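# Move the plate from the gray tray to the taped area

## Task

Lift the plate out of the gray tray and set it down on the table so that no part of it extends beyond the blue tape outline. The gray tray must be left in its original state. The plate has to stay in place by itself, without the robot holding it. Finish by releasing the plate and pulling the tools away from it.

## Robot and tools

Robot: two arms, left_arm and right_arm. Each ends in a suction cup rather than fingers. The reference spot on each hand is its cup point, the middle of the cup rim (29 mm across). The cup points along the cup point's own +z axis. About 7 cm back from the rim the tool body and camera widen, sticking out up to roughly 8 cm sideways, so allow for that near the tray walls.

World frame: one frame for the whole scene. Its origin sits on the table surface midway between the arms. +z is up, +x points away from the robot over the table, and left_arm is mounted on the +y side. The names left and right do not match image sides.

The row of 14 numbers is used by both motion tools. It always covers both arms, even if only one moves. Order: left_arm dx, dy, dz, rx, ry, rz, left suction, then right_arm dx, dy, dz, rx, ry, rz, right suction. Every value lies in [-1, 1]. The first six of each arm are an offset, not a pose. They are measured from that cup point's pose when the action starts, in the cup point's own axes, and every row in an action uses that same start. 1.0 means 0.6 m of travel or 180 degrees of turn. rx, ry, rz together form a single rotation vector. Suction: 1 asks for full vacuum (about 55 kPa under ambient), a fraction asks for that share, and 0.05 or less switches it off. The setting persists, so to keep a cup as it is, resend its current value (sending 0 turns it off).

execute_actions(actions): a list of actions. Each action is a table of at most 15 rows, one row per 1/30 s step. If the table is shorter, its final row repeats until 15 steps have run. An empty list just reports the state and images. Per step, the commanded pose is clipped to 100 mm and 16 degrees from the measured pose, so long moves take several actions. The motion trails commands by about 0.17 s. For an arm meant to stay still, send zeros (or, in the first call of a reply, the offset back to where it should be).

move(target, speed, stop_force, blocking): target is one 14-number row. Its offsets count from the pose in the latest result that shows one. Both cup points travel in straight lines and arrive together. A move runs 0.5 to 10 s and is cut off at 10 s. speed is in m/s, from 0.002 to 0.5, default 0.25, and turning is capped at twice that number in rad/s. The paths ignore obstacles and the other arm. Arms can lag, drift or overshoot speed, mostly when stretched out. stop_force is in N, from 13 to 80, one value for both arms, and is refused in the first 0.2 s of a scene. It ends an arm's path when its wrist sensor reads that much extra push against the motion, then backs that arm up slightly. Use it with slow speed when lowering onto something. Do not use it if the cup turns during the move, or when moving off a surface the cup is pressing on. blocking=false returns after 0.5 s and cannot be combined with stop_force. Use wait(0) to check on it; rows and moves are refused until it ends. The result line move: gives the ending (done, off_target, moving, held, contact, fault), any limits (paced = pose clipped, held = steps blocked), and each arm's distance to its target.

wait(seconds): 0 to 10. Lets time pass while the arms keep their last command. stop(): brakes a running move; braking needs room. zoom_image(camera, region): region is [x0, y0, x1, y1] in pixels of that camera's last image, at most 504 by 504. Cameras: cam_head_left and cam_head_right (672x504), cam_left_wrist and cam_right_wrist (616x616 fisheye). finished_scene(scene): ends the scene with the given number and reports success. It cannot be undone, so call it only once the plate rests by itself inside the outline and both cups are off and clear.

Results: the state line gives each cup point's position (m) and quaternion (wxyz) in the world frame, plus velocities. Reported positions can be off, more so at long reach. Hand target is where the controller is heading now. Step readings list positions at some steps, and HELD marks held-back rows. A pose unreachable line means the clearance check changed or blocked a command. Wrist force and Wrist torque are in the end effector's own axes, with offsets up to about 5.5 N, noise around 3.4 N, and saturation near 100 N. Joint torques are noisy and are not what faults are judged on. suction_measured shows vacuum reached: near 0 means no seal, a good seal settles within 0.15 of the command. part_present turns 1 at 0.50 and back to 0 below 0.45.

Gripping: turn suction on and press the rim flat onto a smooth part of the plate so that it seals all round. Stay away from the plate's edge, holes and seams. Under vacuum the cup shortens by up to about 10 mm. To release, set the plate down on the table first, then switch suction off, then lift at least 15 mm. A cup sealed to the table pins the tool until suction is off.

Avoid: dropping the plate, knocking the tray or anything off the table, and hitting the arms together. Avoid pushing hard. Arms are stiff, so driving even slightly into something firm can trip a fault. A joint over its load limit (elbow 130, wrists 46.9, shoulder 287 N m) or an outside force of 150 N stops that arm for 10 s. Holding loads heats motors: MOTOR HOT appears at 70 °C and an OVER-TEMPERATURE FAULT at 85 °C. Loose objects may sometimes get nudged by outside pushes. Smooth, gentle motion is preferred.

Each tool is called after ">>>" by a JSON object that holds its "op" and its "data", one argument or row to a line.

## Session

>>> {"op": "execute_actions", "data": {
  "actions": []
}}

Scene clock: 0.00 s.
left_arm: end_effector_position=(+0.5506, +0.7641, +0.2288) suction_measured=0.00 part_present=0 end_effector_quat_wxyz=(+0.001, -0.344, +0.939, -0.001) end_effector_velocity=(-0.001, -0.000, -0.001) end_effector_angular_velocity=(+0.000, +0.001, +0.000) | right_arm: end_effector_position=(+0.6180, -0.5881, +0.2282) suction_measured=0.00 part_present=0 end_effector_quat_wxyz=(+0.000, +0.194, +0.981, -0.001) end_effector_velocity=(+0.000, +0.000, +0.000) end_effector_angular_velocity=(-0.000, -0.000, +0.000)
Joint positions: left_arm=[-0.279 -1.557  2.143 -2.159 -1.571  2.337] | right_arm=[-0.279 -1.557  2.143 -2.157 -1.572 -2.898]
Joint velocities: left_arm=[-0.001 -0.     0.001 -0.    -0.    -0.001] | right_arm=[ 0. -0. -0. -0. -0.  0.]
Joint torques (N m, as the arm reports them, + toward a larger angle): no reading
Motor temperatures (°C, as the motors report them): left_arm=[27 27 26 29 33 30] | right_arm=[25 26 26 34 29 29]
Wrist force (N, on the end effector, along its own x y z axes, offset not removed): no reading
Wrist torque (N m, same axes, about the end effector's origin, offset not removed): no reading
Hand target (left_arm): +0.551, +0.764, +0.229; +0.001, -0.344, +0.939, -0.001
Hand target (right_arm): +0.618, -0.588, +0.228; +0.000, +0.194, +0.981, -0.001

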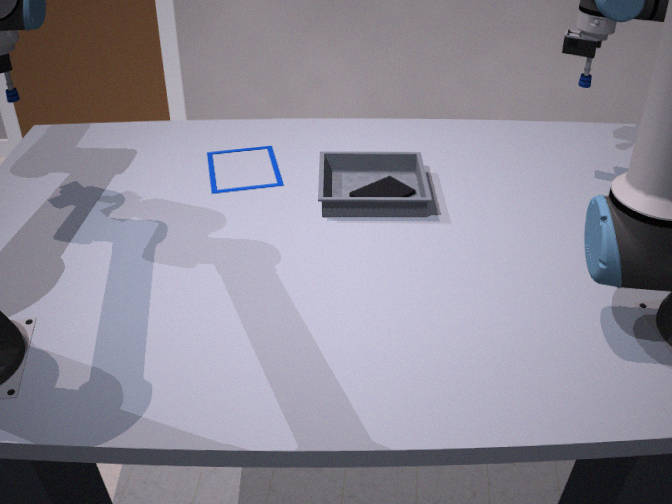

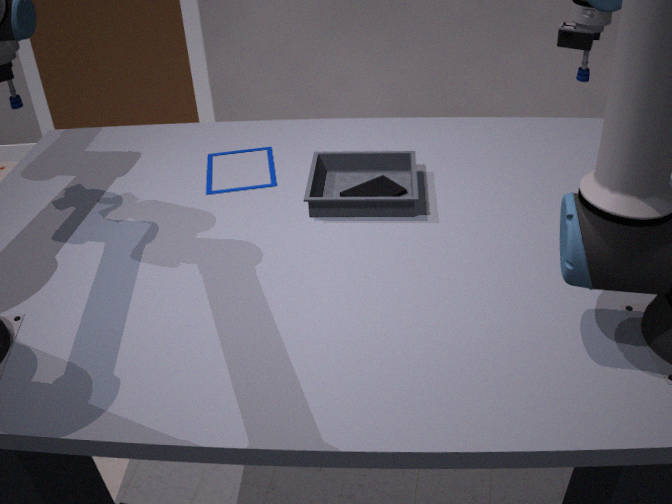

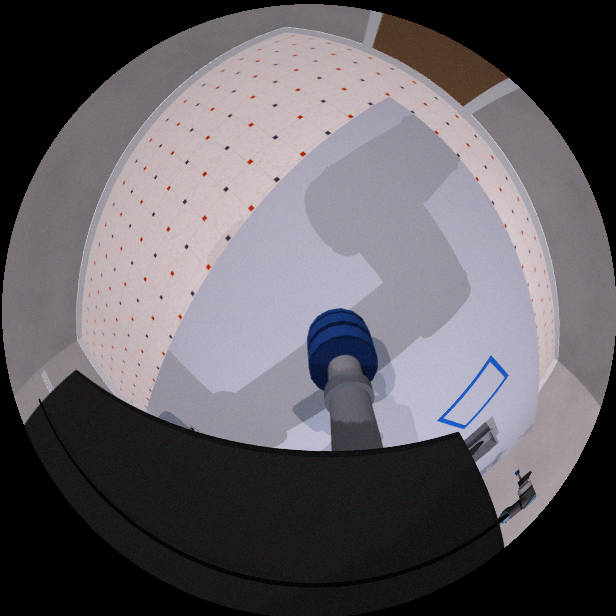

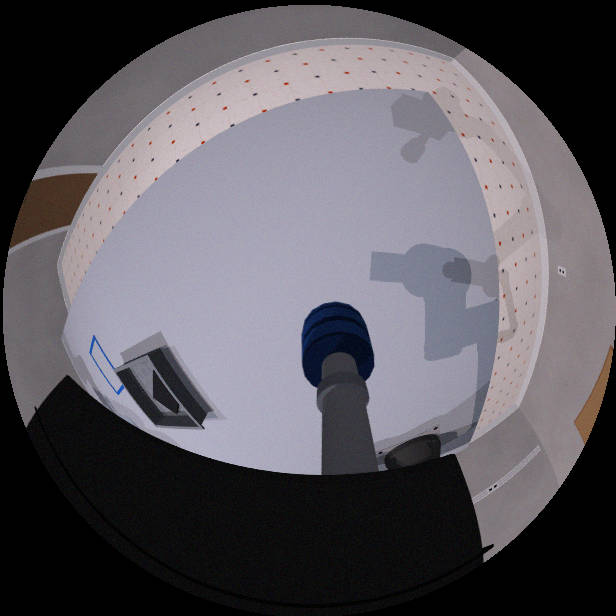

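>>> {"op": "move", "data": {
  "target": [0.54,-0.54,0,0,0,0,0,0,0,0,0,0,0,0],
  "speed": 0.4
}}

>>> {"op": "move", "data": {
  "target": [0.54,-0.54,0,0,0,0,0,0,0,0,0,0,0,0],
  "speed": 0.4
}}

Scene clock: 8.73 s.
left_arm: end_effector_position=(+0.5123, +0.3073, +0.2288) suction_measured=0.00 part_present=0 end_effector_quat_wxyz=(+0.000, -0.344, +0.939, -0.001) end_effector_velocity=(+0.001, -0.002, +0.001) end_effector_angular_velocity=(-0.001, -0.001, +0.000) | right_arm: end_effector_position=(+0.6180, -0.5881, +0.2282) suction_measured=0.00 part_present=0 end_effector_quat_wxyz=(+0.000, +0.194, +0.981, -0.001) end_effector_velocity=(-0.000, -0.001, -0.000) end_effector_angular_velocity=(-0.001, +0.001, -0.001)
Joint positions: left_arm=[-0.973 -1.481  2.061 -2.153 -1.571  1.642] | right_arm=[-0.279 -1.557  2.143 -2.157 -1.572 -2.898]
Joint velocities: left_arm=[-0.002  0.002 -0.003 -0.     0.    -0.002] | right_arm=[-0.002  0.     0.001 -0.    -0.001 -0.   ]
Joint torques (N m, as the arm reports them, + toward a larger angle): left_arm=[-11.81 -23.99 -45.57  -1.16   1.82  -3.14] | right_arm=[  3.55 -40.46 -34.88  -3.4   -0.2   -0.25]
Motor temperatures (°C, as the motors report them): left_arm=[27 27 26 29 33 30] | right_arm=[25 26 26 34 29 29]
Wrist force (N, on the end effector, along its own x y z axes, offset not removed): left_arm=[-4.1 0.2 -1.2] | right_arm=[1.2 -4.4 3.2]
Wrist torque (N m, same axes, about the end effector's origin, offset not removed): left_arm=[-0.14 0.51 0.09] | right_arm=[-0.59 -0.08 0.00]
Hand target (left_arm): +0.512, +0.307, +0.229; +0.000, -0.344, +0.939, -0.001
Hand target (right_arm): +0.618, -0.588, +0.228; +0.000, +0.194, +0.981, -0.001
Off the commanded pose (left_arm): 0.001 m, 0 deg.
Off the commanded pose (right_arm): 0.000 m, 0 deg.
move: done
camera_calibration (this result's frames):
cam_left_wrist: T_world_to_cam=[[0.658539, -0.750769, -0.0516938, -0.0809677], [-0.705577, -0.639867, 0.304519, 0.498529], [-0.2617, -0.164064, -0.951103, 0.499992], [0, 0, 0, 1]] pos_world=[0.535919, 0.340234, 0.319547]
cam_right_wrist: T_world_to_cam=[[-0.358503, -0.93248, -0.0442357, -0.306567], [-0.880157, 0.321834, 0.348922, 0.66705], [-0.311127, 0.164024, -0.936107, 0.599287], [0, 0, 0, 1]] pos_world=[0.663658, -0.598844, 0.314687]

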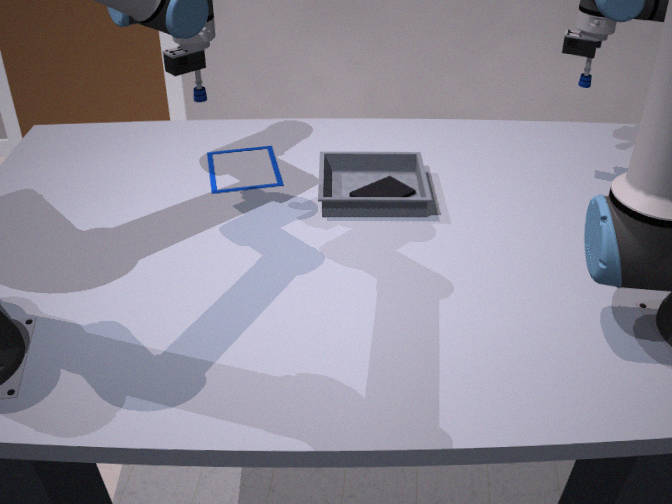

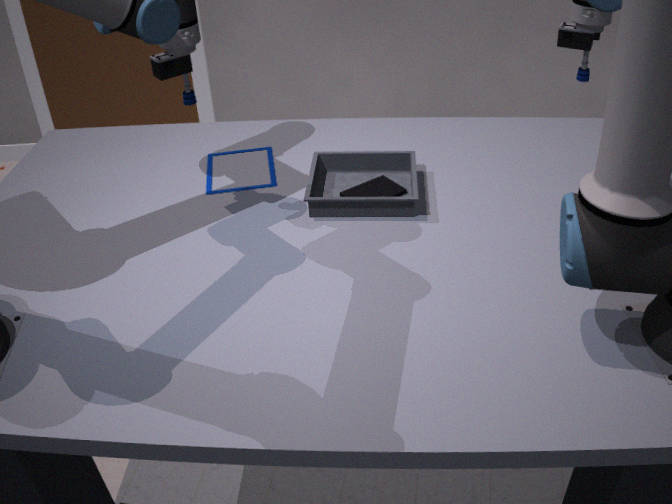

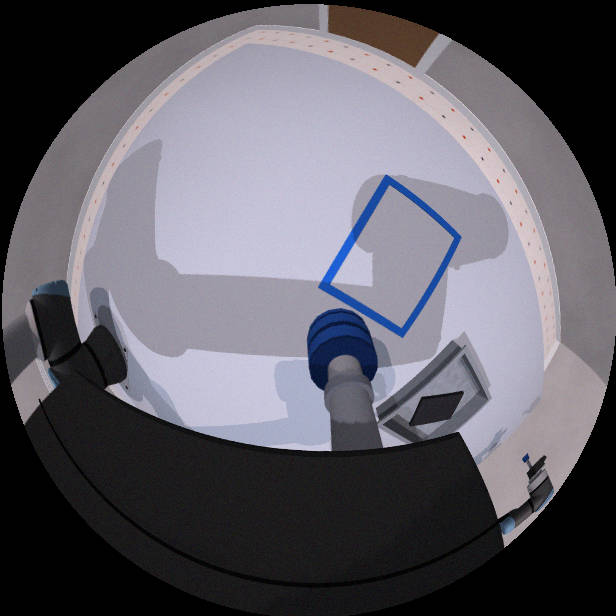

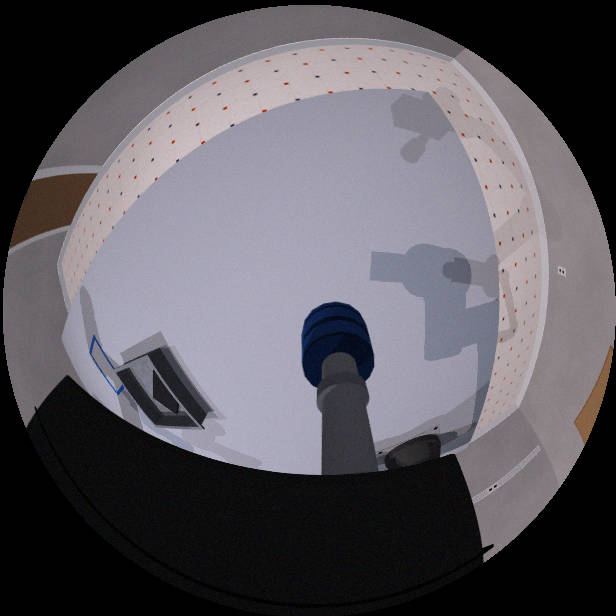

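Scene clock: 10.53 s.
left_arm: end_effector_position=(+0.4741, -0.1492, +0.2291) suction_measured=0.00 part_present=0 end_effector_quat_wxyz=(-0.000, -0.344, +0.939, -0.001) end_effector_velocity=(+0.001, -0.001, +0.000) end_effector_angular_velocity=(+0.001, +0.000, +0.001) | right_arm: end_effector_position=(+0.6180, -0.5881, +0.2282) suction_measured=0.00 part_present=0 end_effector_quat_wxyz=(+0.000, +0.194, +0.981, -0.001) end_effector_velocity=(+0.000, -0.000, +0.001) end_effector_angular_velocity=(-0.001, -0.000, +0.000)
Joint positions: left_arm=[-1.333 -1.041  1.458 -1.99  -1.571  1.282] | right_arm=[-0.279 -1.557  2.143 -2.157 -1.572 -2.898]
Joint velocities: left_arm=[ 0.     0.002 -0.004  0.002 -0.    -0.001] | right_arm=[ 0.    -0.    -0.001  0.    -0.001  0.   ]
Joint torques (N m, as the arm reports them, + toward a larger angle): left_arm=[-10.41 -59.55 -50.23  -0.88  -0.91  -3.64] | right_arm=[  4.35 -41.67 -34.13  -3.6   -0.24  -0.03]
Motor temperatures (°C, as the motors report them): left_arm=[27 27 26 29 33 30] | right_arm=[25 26 26 34 29 29]
Wrist force (N, on the end effector, along its own x y z axes, offset not removed): left_arm=[-2.2 -0.1 -2.2] | right_arm=[0.8 -2.1 -0.8]
Wrist torque (N m, same axes, about the end effector's origin, offset not removed): left_arm=[-0.27 0.38 0.11] | right_arm=[-0.33 -0.03 -0.04]
Hand target (left_arm): +0.474, -0.149, +0.229; -0.000, -0.344, +0.939, -0.001
Hand target (right_arm): +0.618, -0.588, +0.228; +0.000, +0.194, +0.981, -0.001
Off the commanded pose (left_arm): 0.001 m, 0 deg.
Off the commanded pose (right_arm): 0.000 m, 0 deg.
move: done
camera_calibration (this result's frames):
cam_left_wrist: T_world_to_cam=[[0.658512, -0.750775, -0.051962, -0.398408], [-0.705348, -0.639791, 0.305208, 0.179126], [-0.262387, -0.164332, -0.950867, 0.415624], [0, 0, 0, 1]] pos_world=[0.497757, -0.116211, 0.319831]
cam_right_wrist: T_world_to_cam=[[-0.358503, -0.93248, -0.0442358, -0.306566], [-0.880157, 0.321834, 0.348922, 0.66705], [-0.311127, 0.164024, -0.936107, 0.599287], [0, 0, 0, 1]] pos_world=[0.663658, -0.598844, 0.314687]

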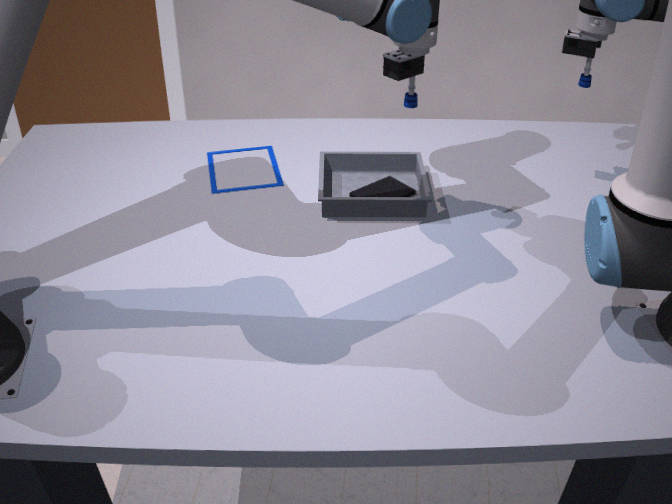

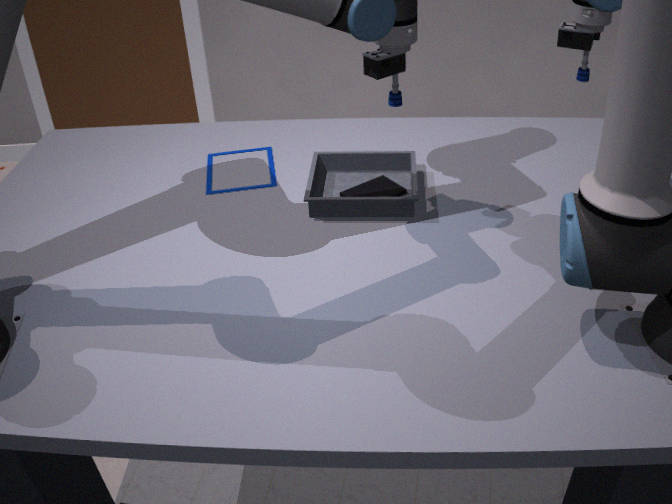

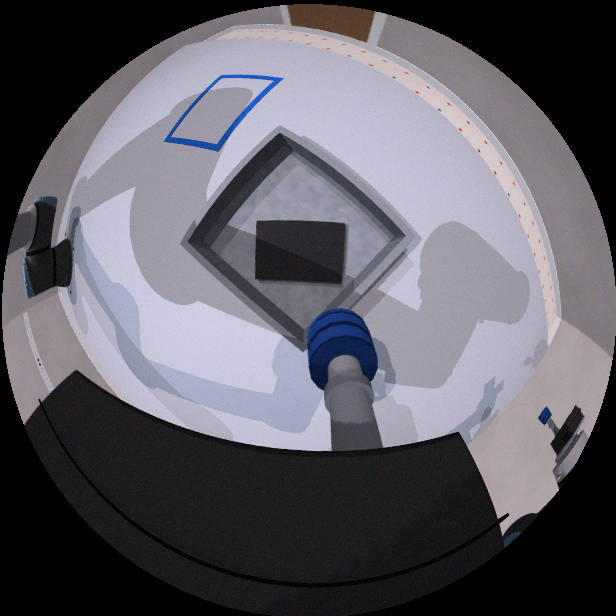

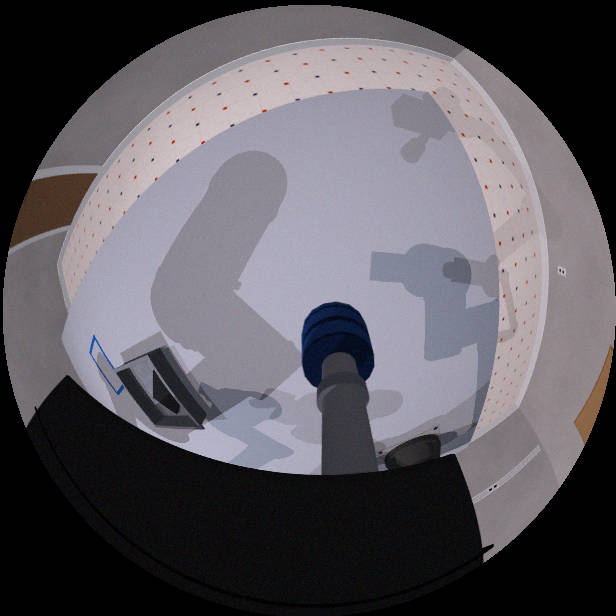

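>>> {"op": "move", "data": {
  "target": [-0.044,0.068,0.25,0,0,0,0,0,0,0,0,0,0,0]
}}

>>> {"op": "move", "data": {
  "target": [0,0,0.13,0,0,0,1,0,0,0,0,0,0,0],
  "speed": 0.02,
  "stop_force": 13
}}

Scene clock: 23.33 s.
left_arm: end_effector_position=(+0.4680, -0.1013, +0.0792) suction_measured=0.00 part_present=0 end_effector_quat_wxyz=(-0.000, -0.344, +0.939, -0.001) end_effector_velocity=(-0.000, +0.001, -0.002) end_effector_angular_velocity=(+0.001, +0.000, +0.001) | right_arm: end_effector_position=(+0.6180, -0.5881, +0.2282) suction_measured=0.00 part_present=0 end_effector_quat_wxyz=(+0.000, +0.194, +0.981, -0.001) end_effector_velocity=(-0.000, +0.000, -0.000) end_effector_angular_velocity=(+0.001, +0.001, +0.001)
Joint positions: left_arm=[-1.318 -0.974  1.655 -2.254 -1.571  1.298] | right_arm=[-0.279 -1.557  2.143 -2.157 -1.572 -2.898]
Joint velocities: left_arm=[ 0.     0.001  0.003 -0.002  0.    -0.   ] | right_arm=[ 0.    -0.    -0.     0.001  0.001 -0.001]
Joint torques (N m, as the arm reports them, + toward a larger angle): left_arm=[ 11.6  -57.95 -23.86  -5.1    1.96   3.48] | right_arm=[  4.45 -41.09 -34.41  -3.55  -0.02  -0.04]
Motor temperatures (°C, as the motors report them): left_arm=[27 27 26 29 33 30] | right_arm=[25 26 26 34 29 29]
Wrist force (N, on the end effector, along its own x y z axes, offset not removed): left_arm=[-0.4 -0.4 -2.6] | right_arm=[0.6 -2.1 1.4]
Wrist torque (N m, same axes, about the end effector's origin, offset not removed): left_arm=[-0.10 0.07 0.04] | right_arm=[-0.37 0.05 -0.11]
Hand target (left_arm): +0.468, -0.101, +0.079; -0.000, -0.344, +0.939, -0.001
Hand target (right_arm): +0.618, -0.588, +0.228; +0.000, +0.194, +0.981, -0.001
Off the commanded pose (left_arm): 0.000 m, 0 deg.
Off the commanded pose (right_arm): 0.000 m, 0 deg.
move: done
camera_calibration (this result's frames):
cam_left_wrist: T_world_to_cam=[[0.658512, -0.750778, -0.0519182, -0.366253], [-0.705359, -0.63978, 0.305205, 0.251273], [-0.262357, -0.16436, -0.95087, 0.279295], [0, 0, 0, 1]] pos_world=[0.491695, -0.0683101, 0.169869]
cam_right_wrist: T_world_to_cam=[[-0.358503, -0.93248, -0.0442357, -0.306566], [-0.880157, 0.321834, 0.348922, 0.66705], [-0.311127, 0.164024, -0.936107, 0.599287], [0, 0, 0, 1]] pos_world=[0.663658, -0.598844, 0.314687]

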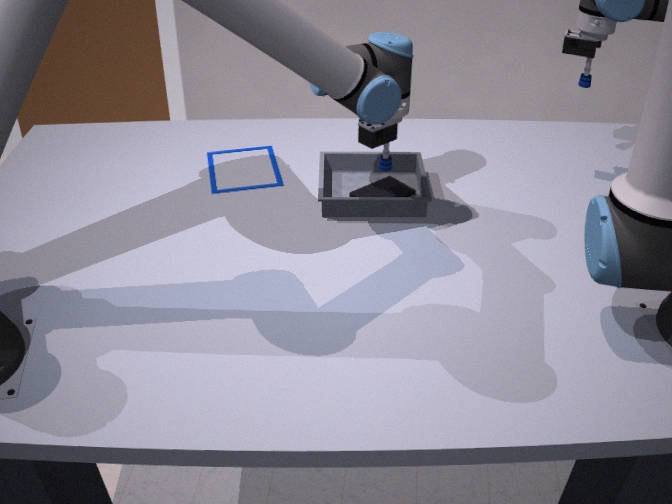

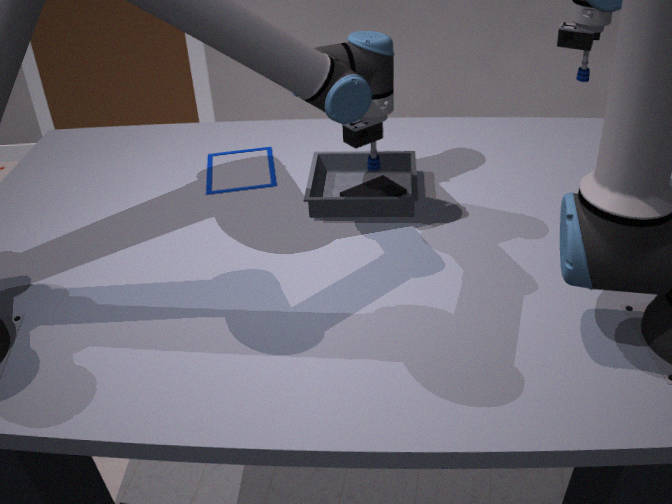

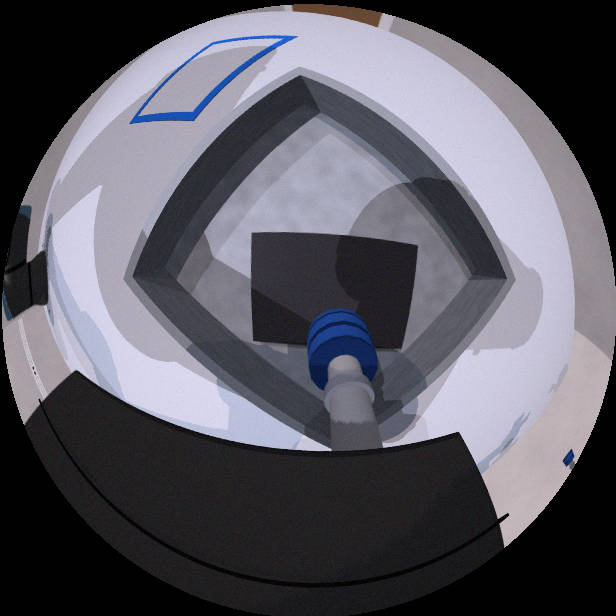

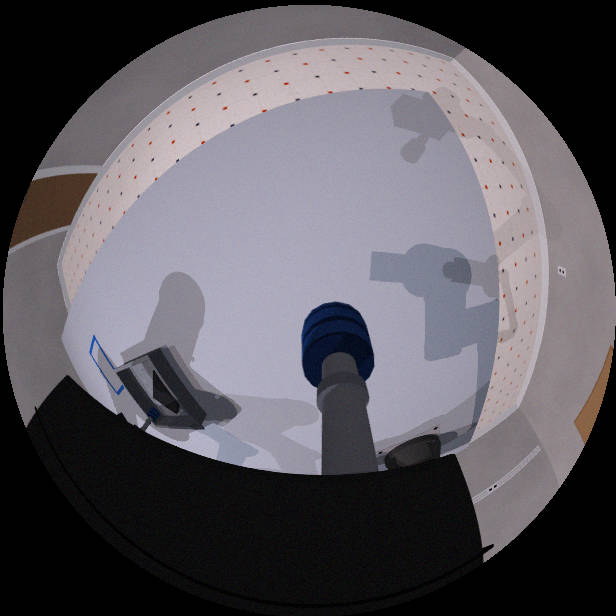

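Scene clock: 27.43 s.
left_arm: end_effector_position=(+0.4681, -0.1014, +0.0047) suction_measured=0.93 part_present=1 end_effector_quat_wxyz=(-0.000, -0.344, +0.939, -0.001) end_effector_velocity=(-0.001, +0.002, +0.002) end_effector_angular_velocity=(+0.006, +0.003, +0.000) | right_arm: end_effector_position=(+0.6180, -0.5881, +0.2282) suction_measured=0.00 part_present=0 end_effector_quat_wxyz=(+0.000, +0.194, +0.981, -0.001) end_effector_velocity=(-0.001, -0.000, -0.001) end_effector_angular_velocity=(-0.001, +0.001, +0.000)
Joint positions: left_arm=[-1.318 -0.892  1.678 -2.359 -1.571  1.298] | right_arm=[-0.279 -1.557  2.143 -2.157 -1.572 -2.898]
Joint velocities: left_arm=[-0.    -0.003  0.001  0.009 -0.    -0.   ] | right_arm=[ 0.    -0.     0.001 -0.001 -0.002 -0.   ]
Joint torques (N m, as the arm reports them, + toward a larger angle): left_arm=[ 10.57 -84.39 -16.8    1.11  -1.49   3.73] | right_arm=[  4.4  -42.84 -35.06  -3.46  -0.4   -0.31]
Motor temperatures (°C, as the motors report them): left_arm=[27 27 26 29 33 30] | right_arm=[25 26 26 34 29 29]
Wrist force (N, on the end effector, along its own x y z axes, offset not removed): left_arm=[-3.9 -4.6 -15.3] | right_arm=[-3.5 3.2 -0.6]
Wrist torque (N m, same axes, about the end effector's origin, offset not removed): left_arm=[-0.40 0.44 -0.04] | right_arm=[0.25 0.39 -0.08]
Hand target (left_arm): +0.468, -0.101, +0.005; -0.000, -0.344, +0.939, -0.001
Hand target (right_arm): +0.618, -0.588, +0.228; +0.000, +0.194, +0.981, -0.001
Off the commanded pose (left_arm): 0.004 m, 0 deg.
Off the commanded pose (right_arm): 0.000 m, 0 deg.
move: contact (left_arm)
camera_calibration (this result's frames):
cam_left_wrist: T_world_to_cam=[[0.658518, -0.750767, -0.051985, -0.37023], [-0.705345, -0.639808, 0.305177, 0.273969], [-0.262378, -0.164298, -0.950876, 0.20853], [0, 0, 0, 1]] pos_world=[0.49176, -0.0684081, 0.0954299]
cam_right_wrist: T_world_to_cam=[[-0.358503, -0.93248, -0.0442358, -0.306567], [-0.880157, 0.321834, 0.348922, 0.66705], [-0.311126, 0.164024, -0.936107, 0.599287], [0, 0, 0, 1]] pos_world=[0.663658, -0.598844, 0.314687]

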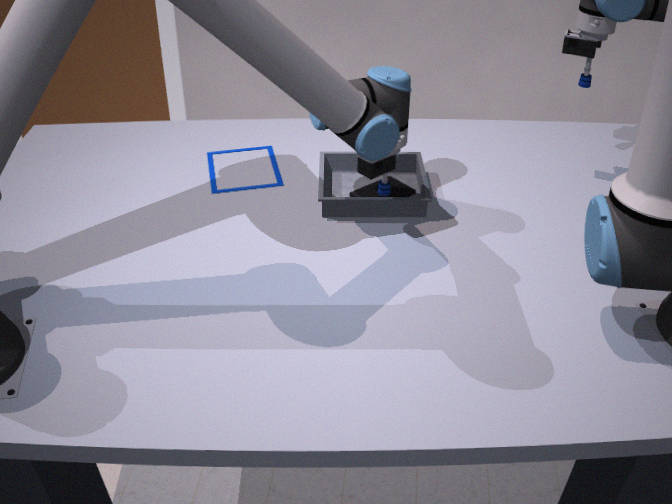

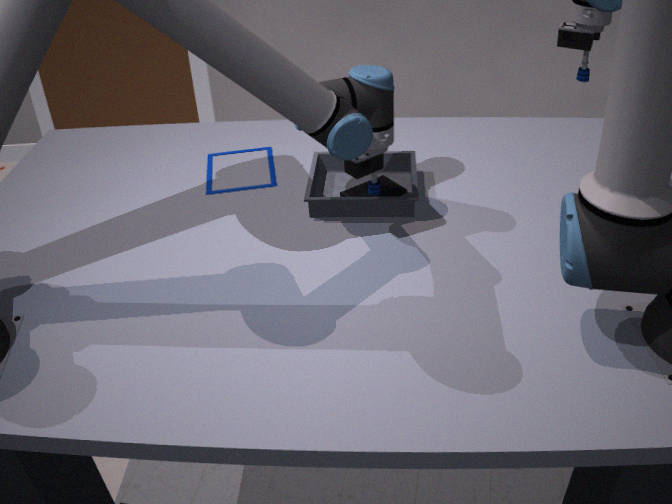

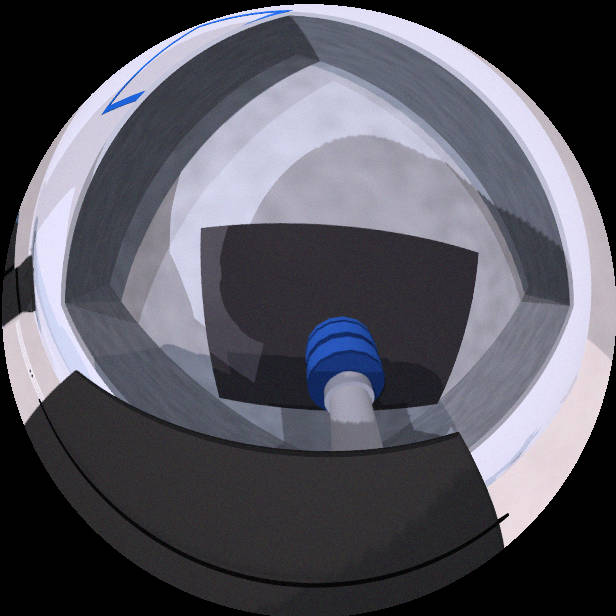

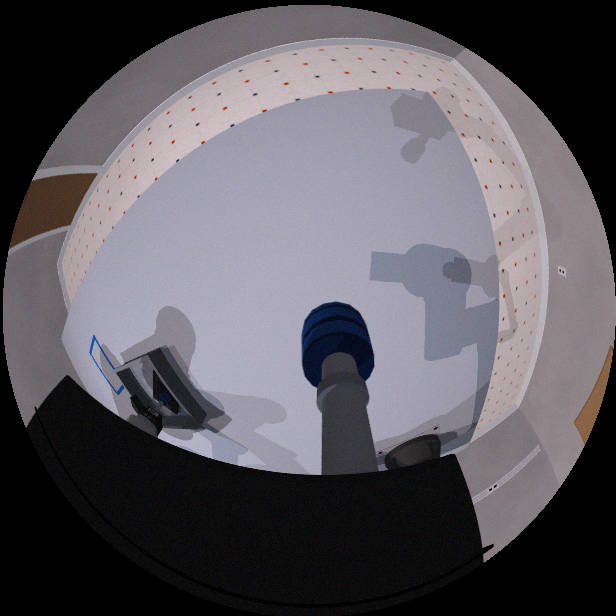

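>>> {"op": "move", "data": {
  "target": [0,0,-0.17,0,0,0,1,0,0,0,0,0,0,0],
  "speed": 0.12
}}

>>> {"op": "move", "data": {
  "target": [-0.539,0.286,0,0,0,-0.355,1,0,0,0,0,0,0,0]
}}

>>> {"op": "move", "data": {
  "target": [0,0,0.135,0,0,0,1,0,0,0,0,0,0,0],
  "speed": 0.12
}}

Scene clock: 32.93 s.
left_arm: end_effector_position=(+0.4680, -0.1012, +0.1066) suction_measured=1.00 part_present=1 end_effector_quat_wxyz=(-0.000, -0.344, +0.939, -0.001) end_effector_velocity=(+0.000, -0.000, +0.002) end_effector_angular_velocity=(-0.001, -0.000, -0.001) | right_arm: end_effector_position=(+0.6180, -0.5881, +0.2282) suction_measured=0.00 part_present=0 end_effector_quat_wxyz=(+0.000, +0.194, +0.981, -0.001) end_effector_velocity=(-0.001, +0.000, -0.000) end_effector_angular_velocity=(-0.001, +0.002, +0.000)
Joint positions: left_arm=[-1.318 -1.002  1.642 -2.213 -1.571  1.298] | right_arm=[-0.279 -1.557  2.143 -2.157 -1.572 -2.898]
Joint velocities: left_arm=[ 0.    -0.002 -0.001  0.002  0.     0.001] | right_arm=[ 0.    -0.     0.     0.001 -0.001  0.   ]
Joint torques (N m, as the arm reports them, + toward a larger angle): left_arm=[  0.04 -95.79 -45.28  -1.45  -0.92   2.17] | right_arm=[  3.76 -40.1  -36.53  -3.2   -0.3    0.11]
Motor temperatures (°C, as the motors report them): left_arm=[27 27 26 29 33 30] | right_arm=[25 26 26 34 29 29]
Wrist force (N, on the end effector, along its own x y z axes, offset not removed): left_arm=[-6.3 -1.1 2.4] | right_arm=[2.2 0.8 -2.0]
Wrist torque (N m, same axes, about the end effector's origin, offset not removed): left_arm=[-0.31 0.83 0.19] | right_arm=[0.03 -0.36 -0.16]
Hand target (left_arm): +0.468, -0.101, +0.107; -0.000, -0.344, +0.939, -0.001
Hand target (right_arm): +0.618, -0.588, +0.228; +0.000, +0.194, +0.981, -0.001
Off the commanded pose (left_arm): 0.000 m, 0 deg.
Off the commanded pose (right_arm): 0.000 m, 0 deg.
move: done
camera_calibration (this result's frames):
cam_left_wrist: T_world_to_cam=[[0.658497, -0.750784, -0.0520033, -0.364755], [-0.70536, -0.639794, 0.305172, 0.242938], [-0.26239, -0.164274, -0.950876, 0.305419], [0, 0, 0, 1]] pos_world=[0.491688, -0.0682498, 0.197309]
cam_right_wrist: T_world_to_cam=[[-0.358503, -0.93248, -0.0442357, -0.306567], [-0.880157, 0.321834, 0.348923, 0.66705], [-0.311127, 0.164024, -0.936107, 0.599287], [0, 0, 0, 1]] pos_world=[0.663658, -0.598844, 0.314687]

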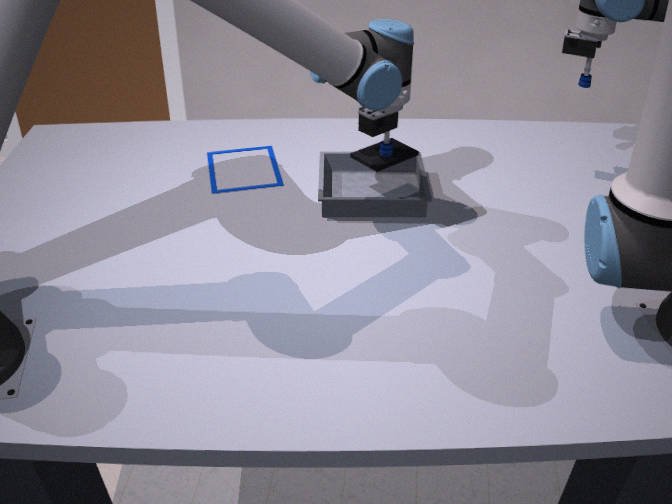

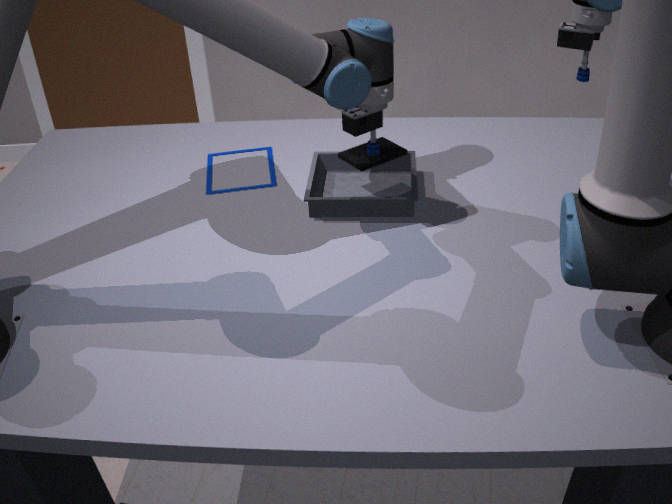

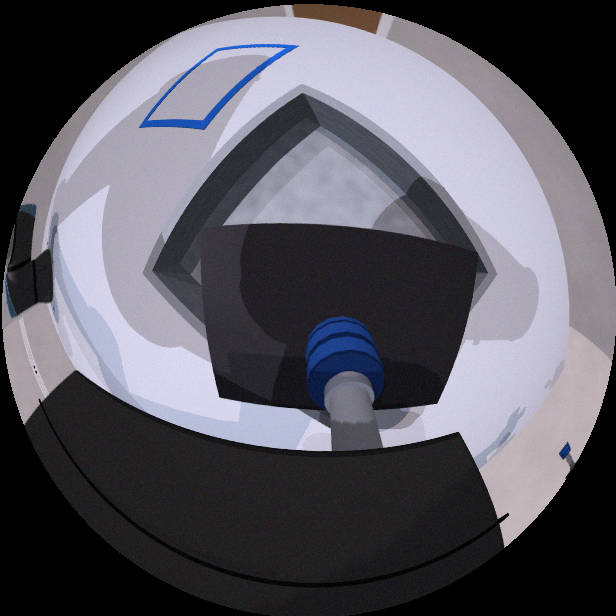

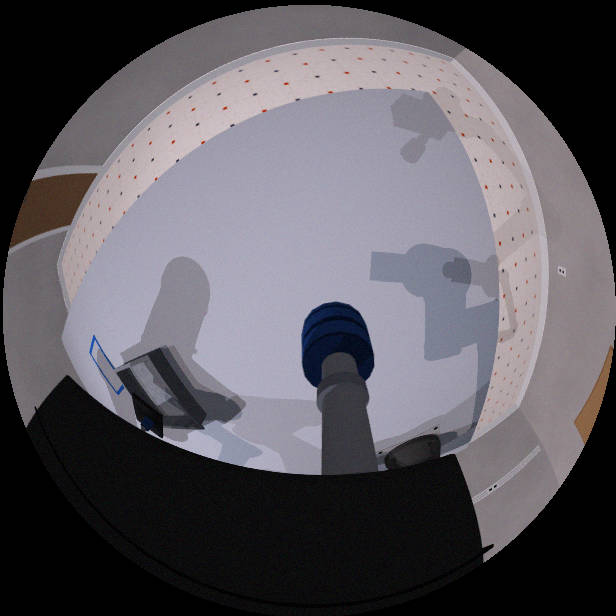

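Scene clock: 35.67 s.
left_arm: end_effector_position=(+0.6043, +0.2387, +0.1065) suction_measured=0.99 part_present=1 end_effector_quat_wxyz=(+0.000, +0.789, -0.615, +0.001) end_effector_velocity=(+0.001, +0.001, +0.000) end_effector_angular_velocity=(+0.000, -0.000, +0.005) | right_arm: end_effector_position=(+0.6180, -0.5881, +0.2282) suction_measured=0.00 part_present=0 end_effector_quat_wxyz=(+0.000, +0.194, +0.981, -0.001) end_effector_velocity=(-0.000, -0.000, -0.000) end_effector_angular_velocity=(-0.000, +0.001, -0.000)
Joint positions: left_arm=[-0.95  -1.179  1.934 -2.328 -1.571  0.551] | right_arm=[-0.279 -1.557  2.143 -2.157 -1.572 -2.898]
Joint velocities: left_arm=[ 0.002 -0.     0.     0.     0.    -0.003] | right_arm=[-0.     0.     0.     0.001 -0.001 -0.   ]
Joint torques (N m, as the arm reports them, + toward a larger angle): left_arm=[  5.62 -83.38 -21.83  -5.03   1.66  -2.97] | right_arm=[  3.32 -41.21 -35.39  -3.26   0.26  -0.07]
Motor temperatures (°C, as the motors report them): left_arm=[27 27 26 29 33 30] | right_arm=[25 26 26 34 29 29]
Wrist force (N, on the end effector, along its own x y z axes, offset not removed): left_arm=[0.1 0.7 -2.7] | right_arm=[-0.7 -2.2 -5.2]
Wrist torque (N m, same axes, about the end effector's origin, offset not removed): left_arm=[-0.02 -0.12 0.00] | right_arm=[-0.33 0.12 -0.04]
Hand target (left_arm): +0.604, +0.239, +0.106; +0.000, +0.789, -0.614, +0.001
Hand target (right_arm): +0.618, -0.588, +0.228; +0.000, +0.194, +0.981, -0.001
Off the commanded pose (left_arm): 0.001 m, 0 deg.
Off the commanded pose (right_arm): 0.000 m, 0 deg.
move: done
camera_calibration (this result's frames):
cam_left_wrist: T_world_to_cam=[[0.96397, 0.260616, -0.0532973, -0.625159], [0.264188, -0.914546, 0.306285, 0.0361367], [0.0310801, -0.309331, -0.950447, 0.254119], [0, 0, 0, 1]] pos_world=[0.585189, 0.274582, 0.197139]
cam_right_wrist: T_world_to_cam=[[-0.358503, -0.93248, -0.0442358, -0.306567], [-0.880157, 0.321834, 0.348922, 0.66705], [-0.311127, 0.164024, -0.936107, 0.599287], [0, 0, 0, 1]] pos_world=[0.663658, -0.598844, 0.314687]

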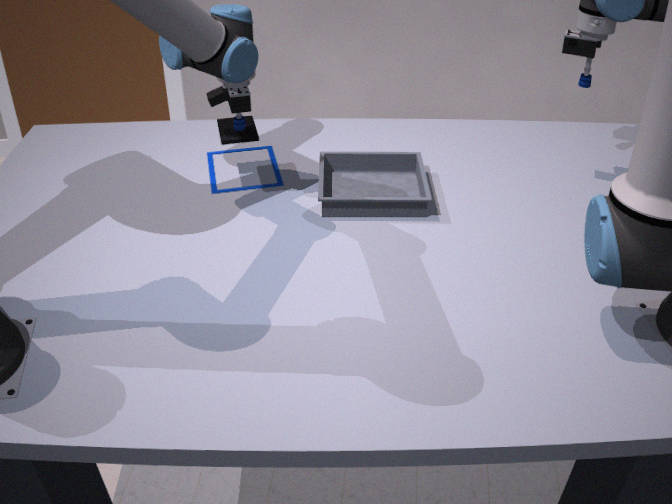

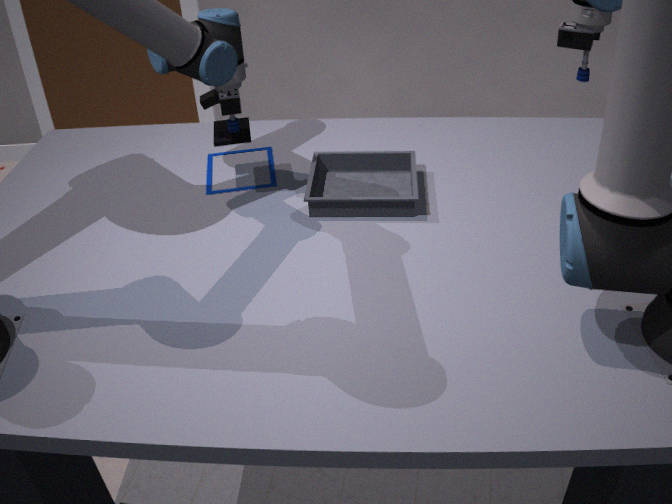

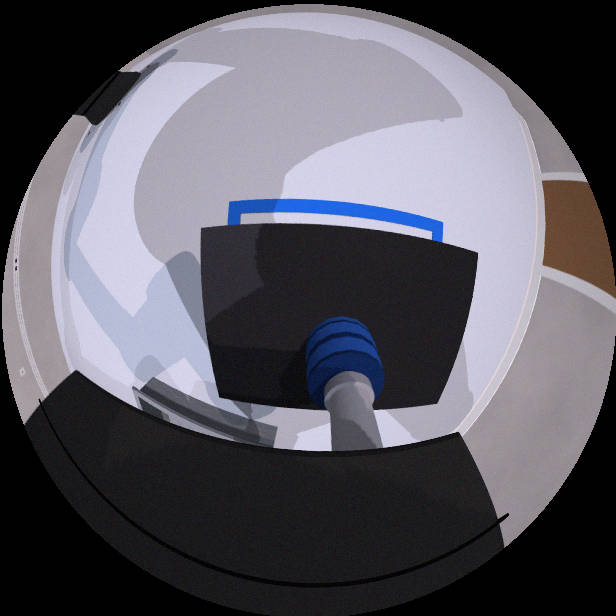

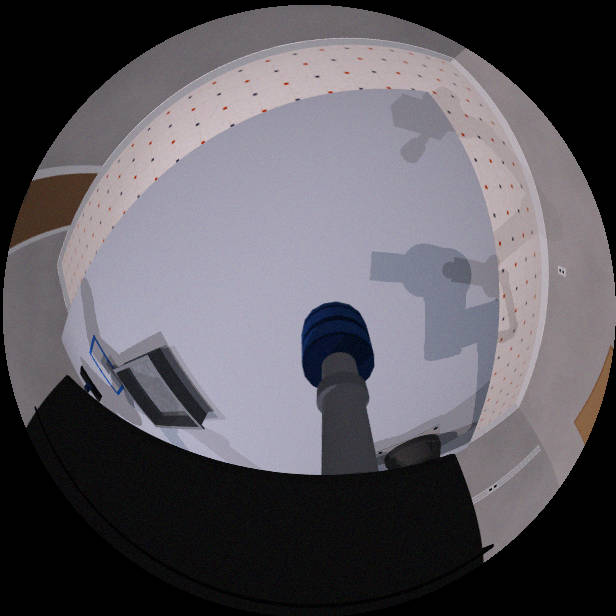

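Scene clock: 36.77 s.
left_arm: end_effector_position=(+0.6044, +0.2386, +0.0256) suction_measured=0.96 part_present=1 end_effector_quat_wxyz=(+0.000, +0.789, -0.614, +0.001) end_effector_velocity=(+0.000, +0.000, -0.002) end_effector_angular_velocity=(-0.000, -0.000, -0.000) | right_arm: end_effector_position=(+0.6180, -0.5881, +0.2282) suction_measured=0.00 part_present=0 end_effector_quat_wxyz=(+0.000, +0.194, +0.981, -0.001) end_effector_velocity=(-0.000, +0.001, -0.000) end_effector_angular_velocity=(+0.001, +0.001, +0.002)
Joint positions: left_arm=[-0.95  -1.074  1.967 -2.466 -1.571  0.55 ] | right_arm=[-0.279 -1.557  2.143 -2.157 -1.572 -2.898]
Joint velocities: left_arm=[ 0.     0.003  0.    -0.003  0.     0.   ] | right_arm=[ 0.002  0.     0.     0.     0.001 -0.   ]
Joint torques (N m, as the arm reports them, + toward a larger angle): left_arm=[-11.05 -49.91 -18.89  -5.19   1.25  -0.55] | right_arm=[  5.5  -42.3  -34.91  -3.54  -0.04  -0.15]
Motor temperatures (°C, as the motors report them): left_arm=[27 27 26 29 33 30] | right_arm=[25 26 26 34 29 29]
Wrist force (N, on the end effector, along its own x y z axes, offset not removed): left_arm=[-0.9 -2.0 0.1] | right_arm=[1.3 0.5 3.9]
Wrist torque (N m, same axes, about the end effector's origin, offset not removed): left_arm=[-0.57 0.31 0.10] | right_arm=[-0.02 -0.14 -0.15]
Hand target (left_arm): +0.604, +0.239, +0.025; +0.000, +0.789, -0.615, +0.001
Hand target (right_arm): +0.618, -0.588, +0.228; +0.000, +0.194, +0.981, -0.001
Off the commanded pose (left_arm): 0.000 m, 0 deg.
Off the commanded pose (right_arm): 0.000 m, 0 deg.
move: done
camera_calibration (this result's frames):
cam_left_wrist: T_world_to_cam=[[0.963942, 0.260721, -0.0532922, -0.62957], [0.264286, -0.914515, 0.306291, 0.0607539], [0.0311201, -0.309332, -0.950445, 0.177193], [0, 0, 0, 1]] pos_world=[0.585299, 0.274514, 0.116252]
cam_right_wrist: T_world_to_cam=[[-0.358503, -0.93248, -0.0442357, -0.306567], [-0.880157, 0.321834, 0.348923, 0.66705], [-0.311127, 0.164024, -0.936107, 0.599287], [0, 0, 0, 1]] pos_world=[0.663658, -0.598844, 0.314687]

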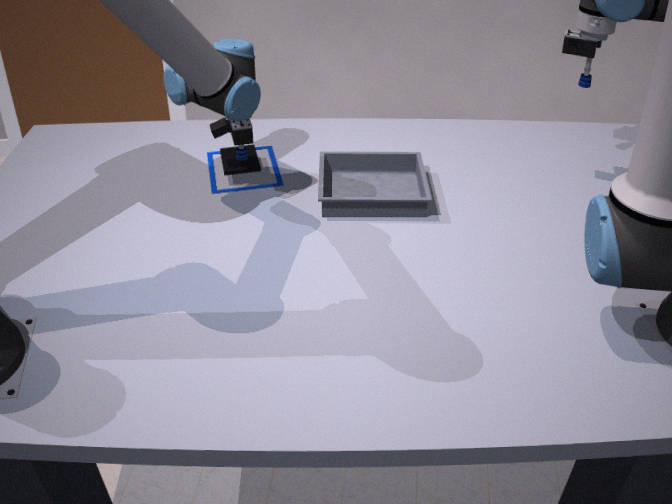

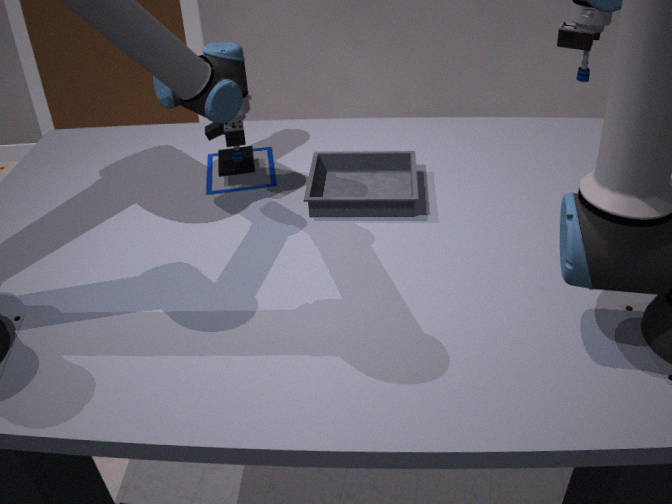

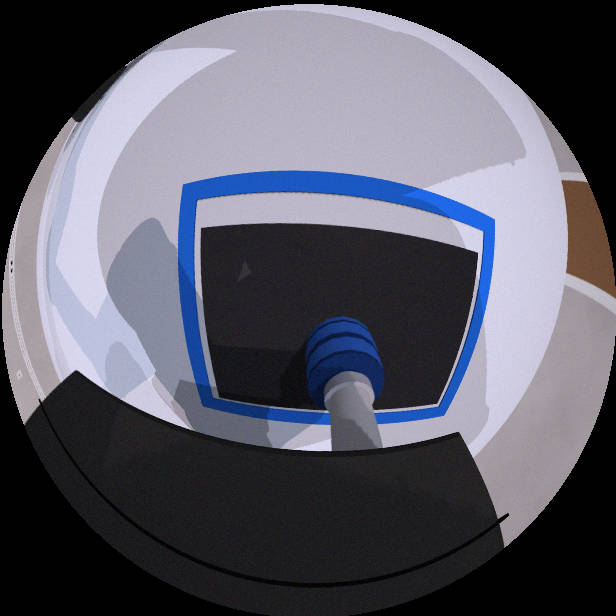

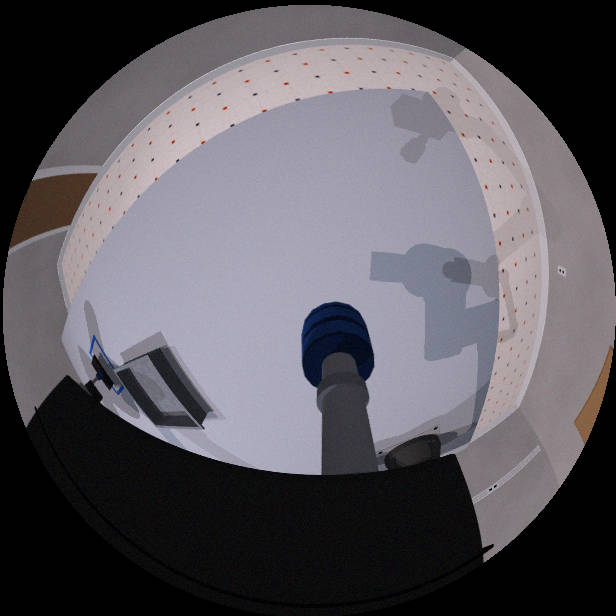

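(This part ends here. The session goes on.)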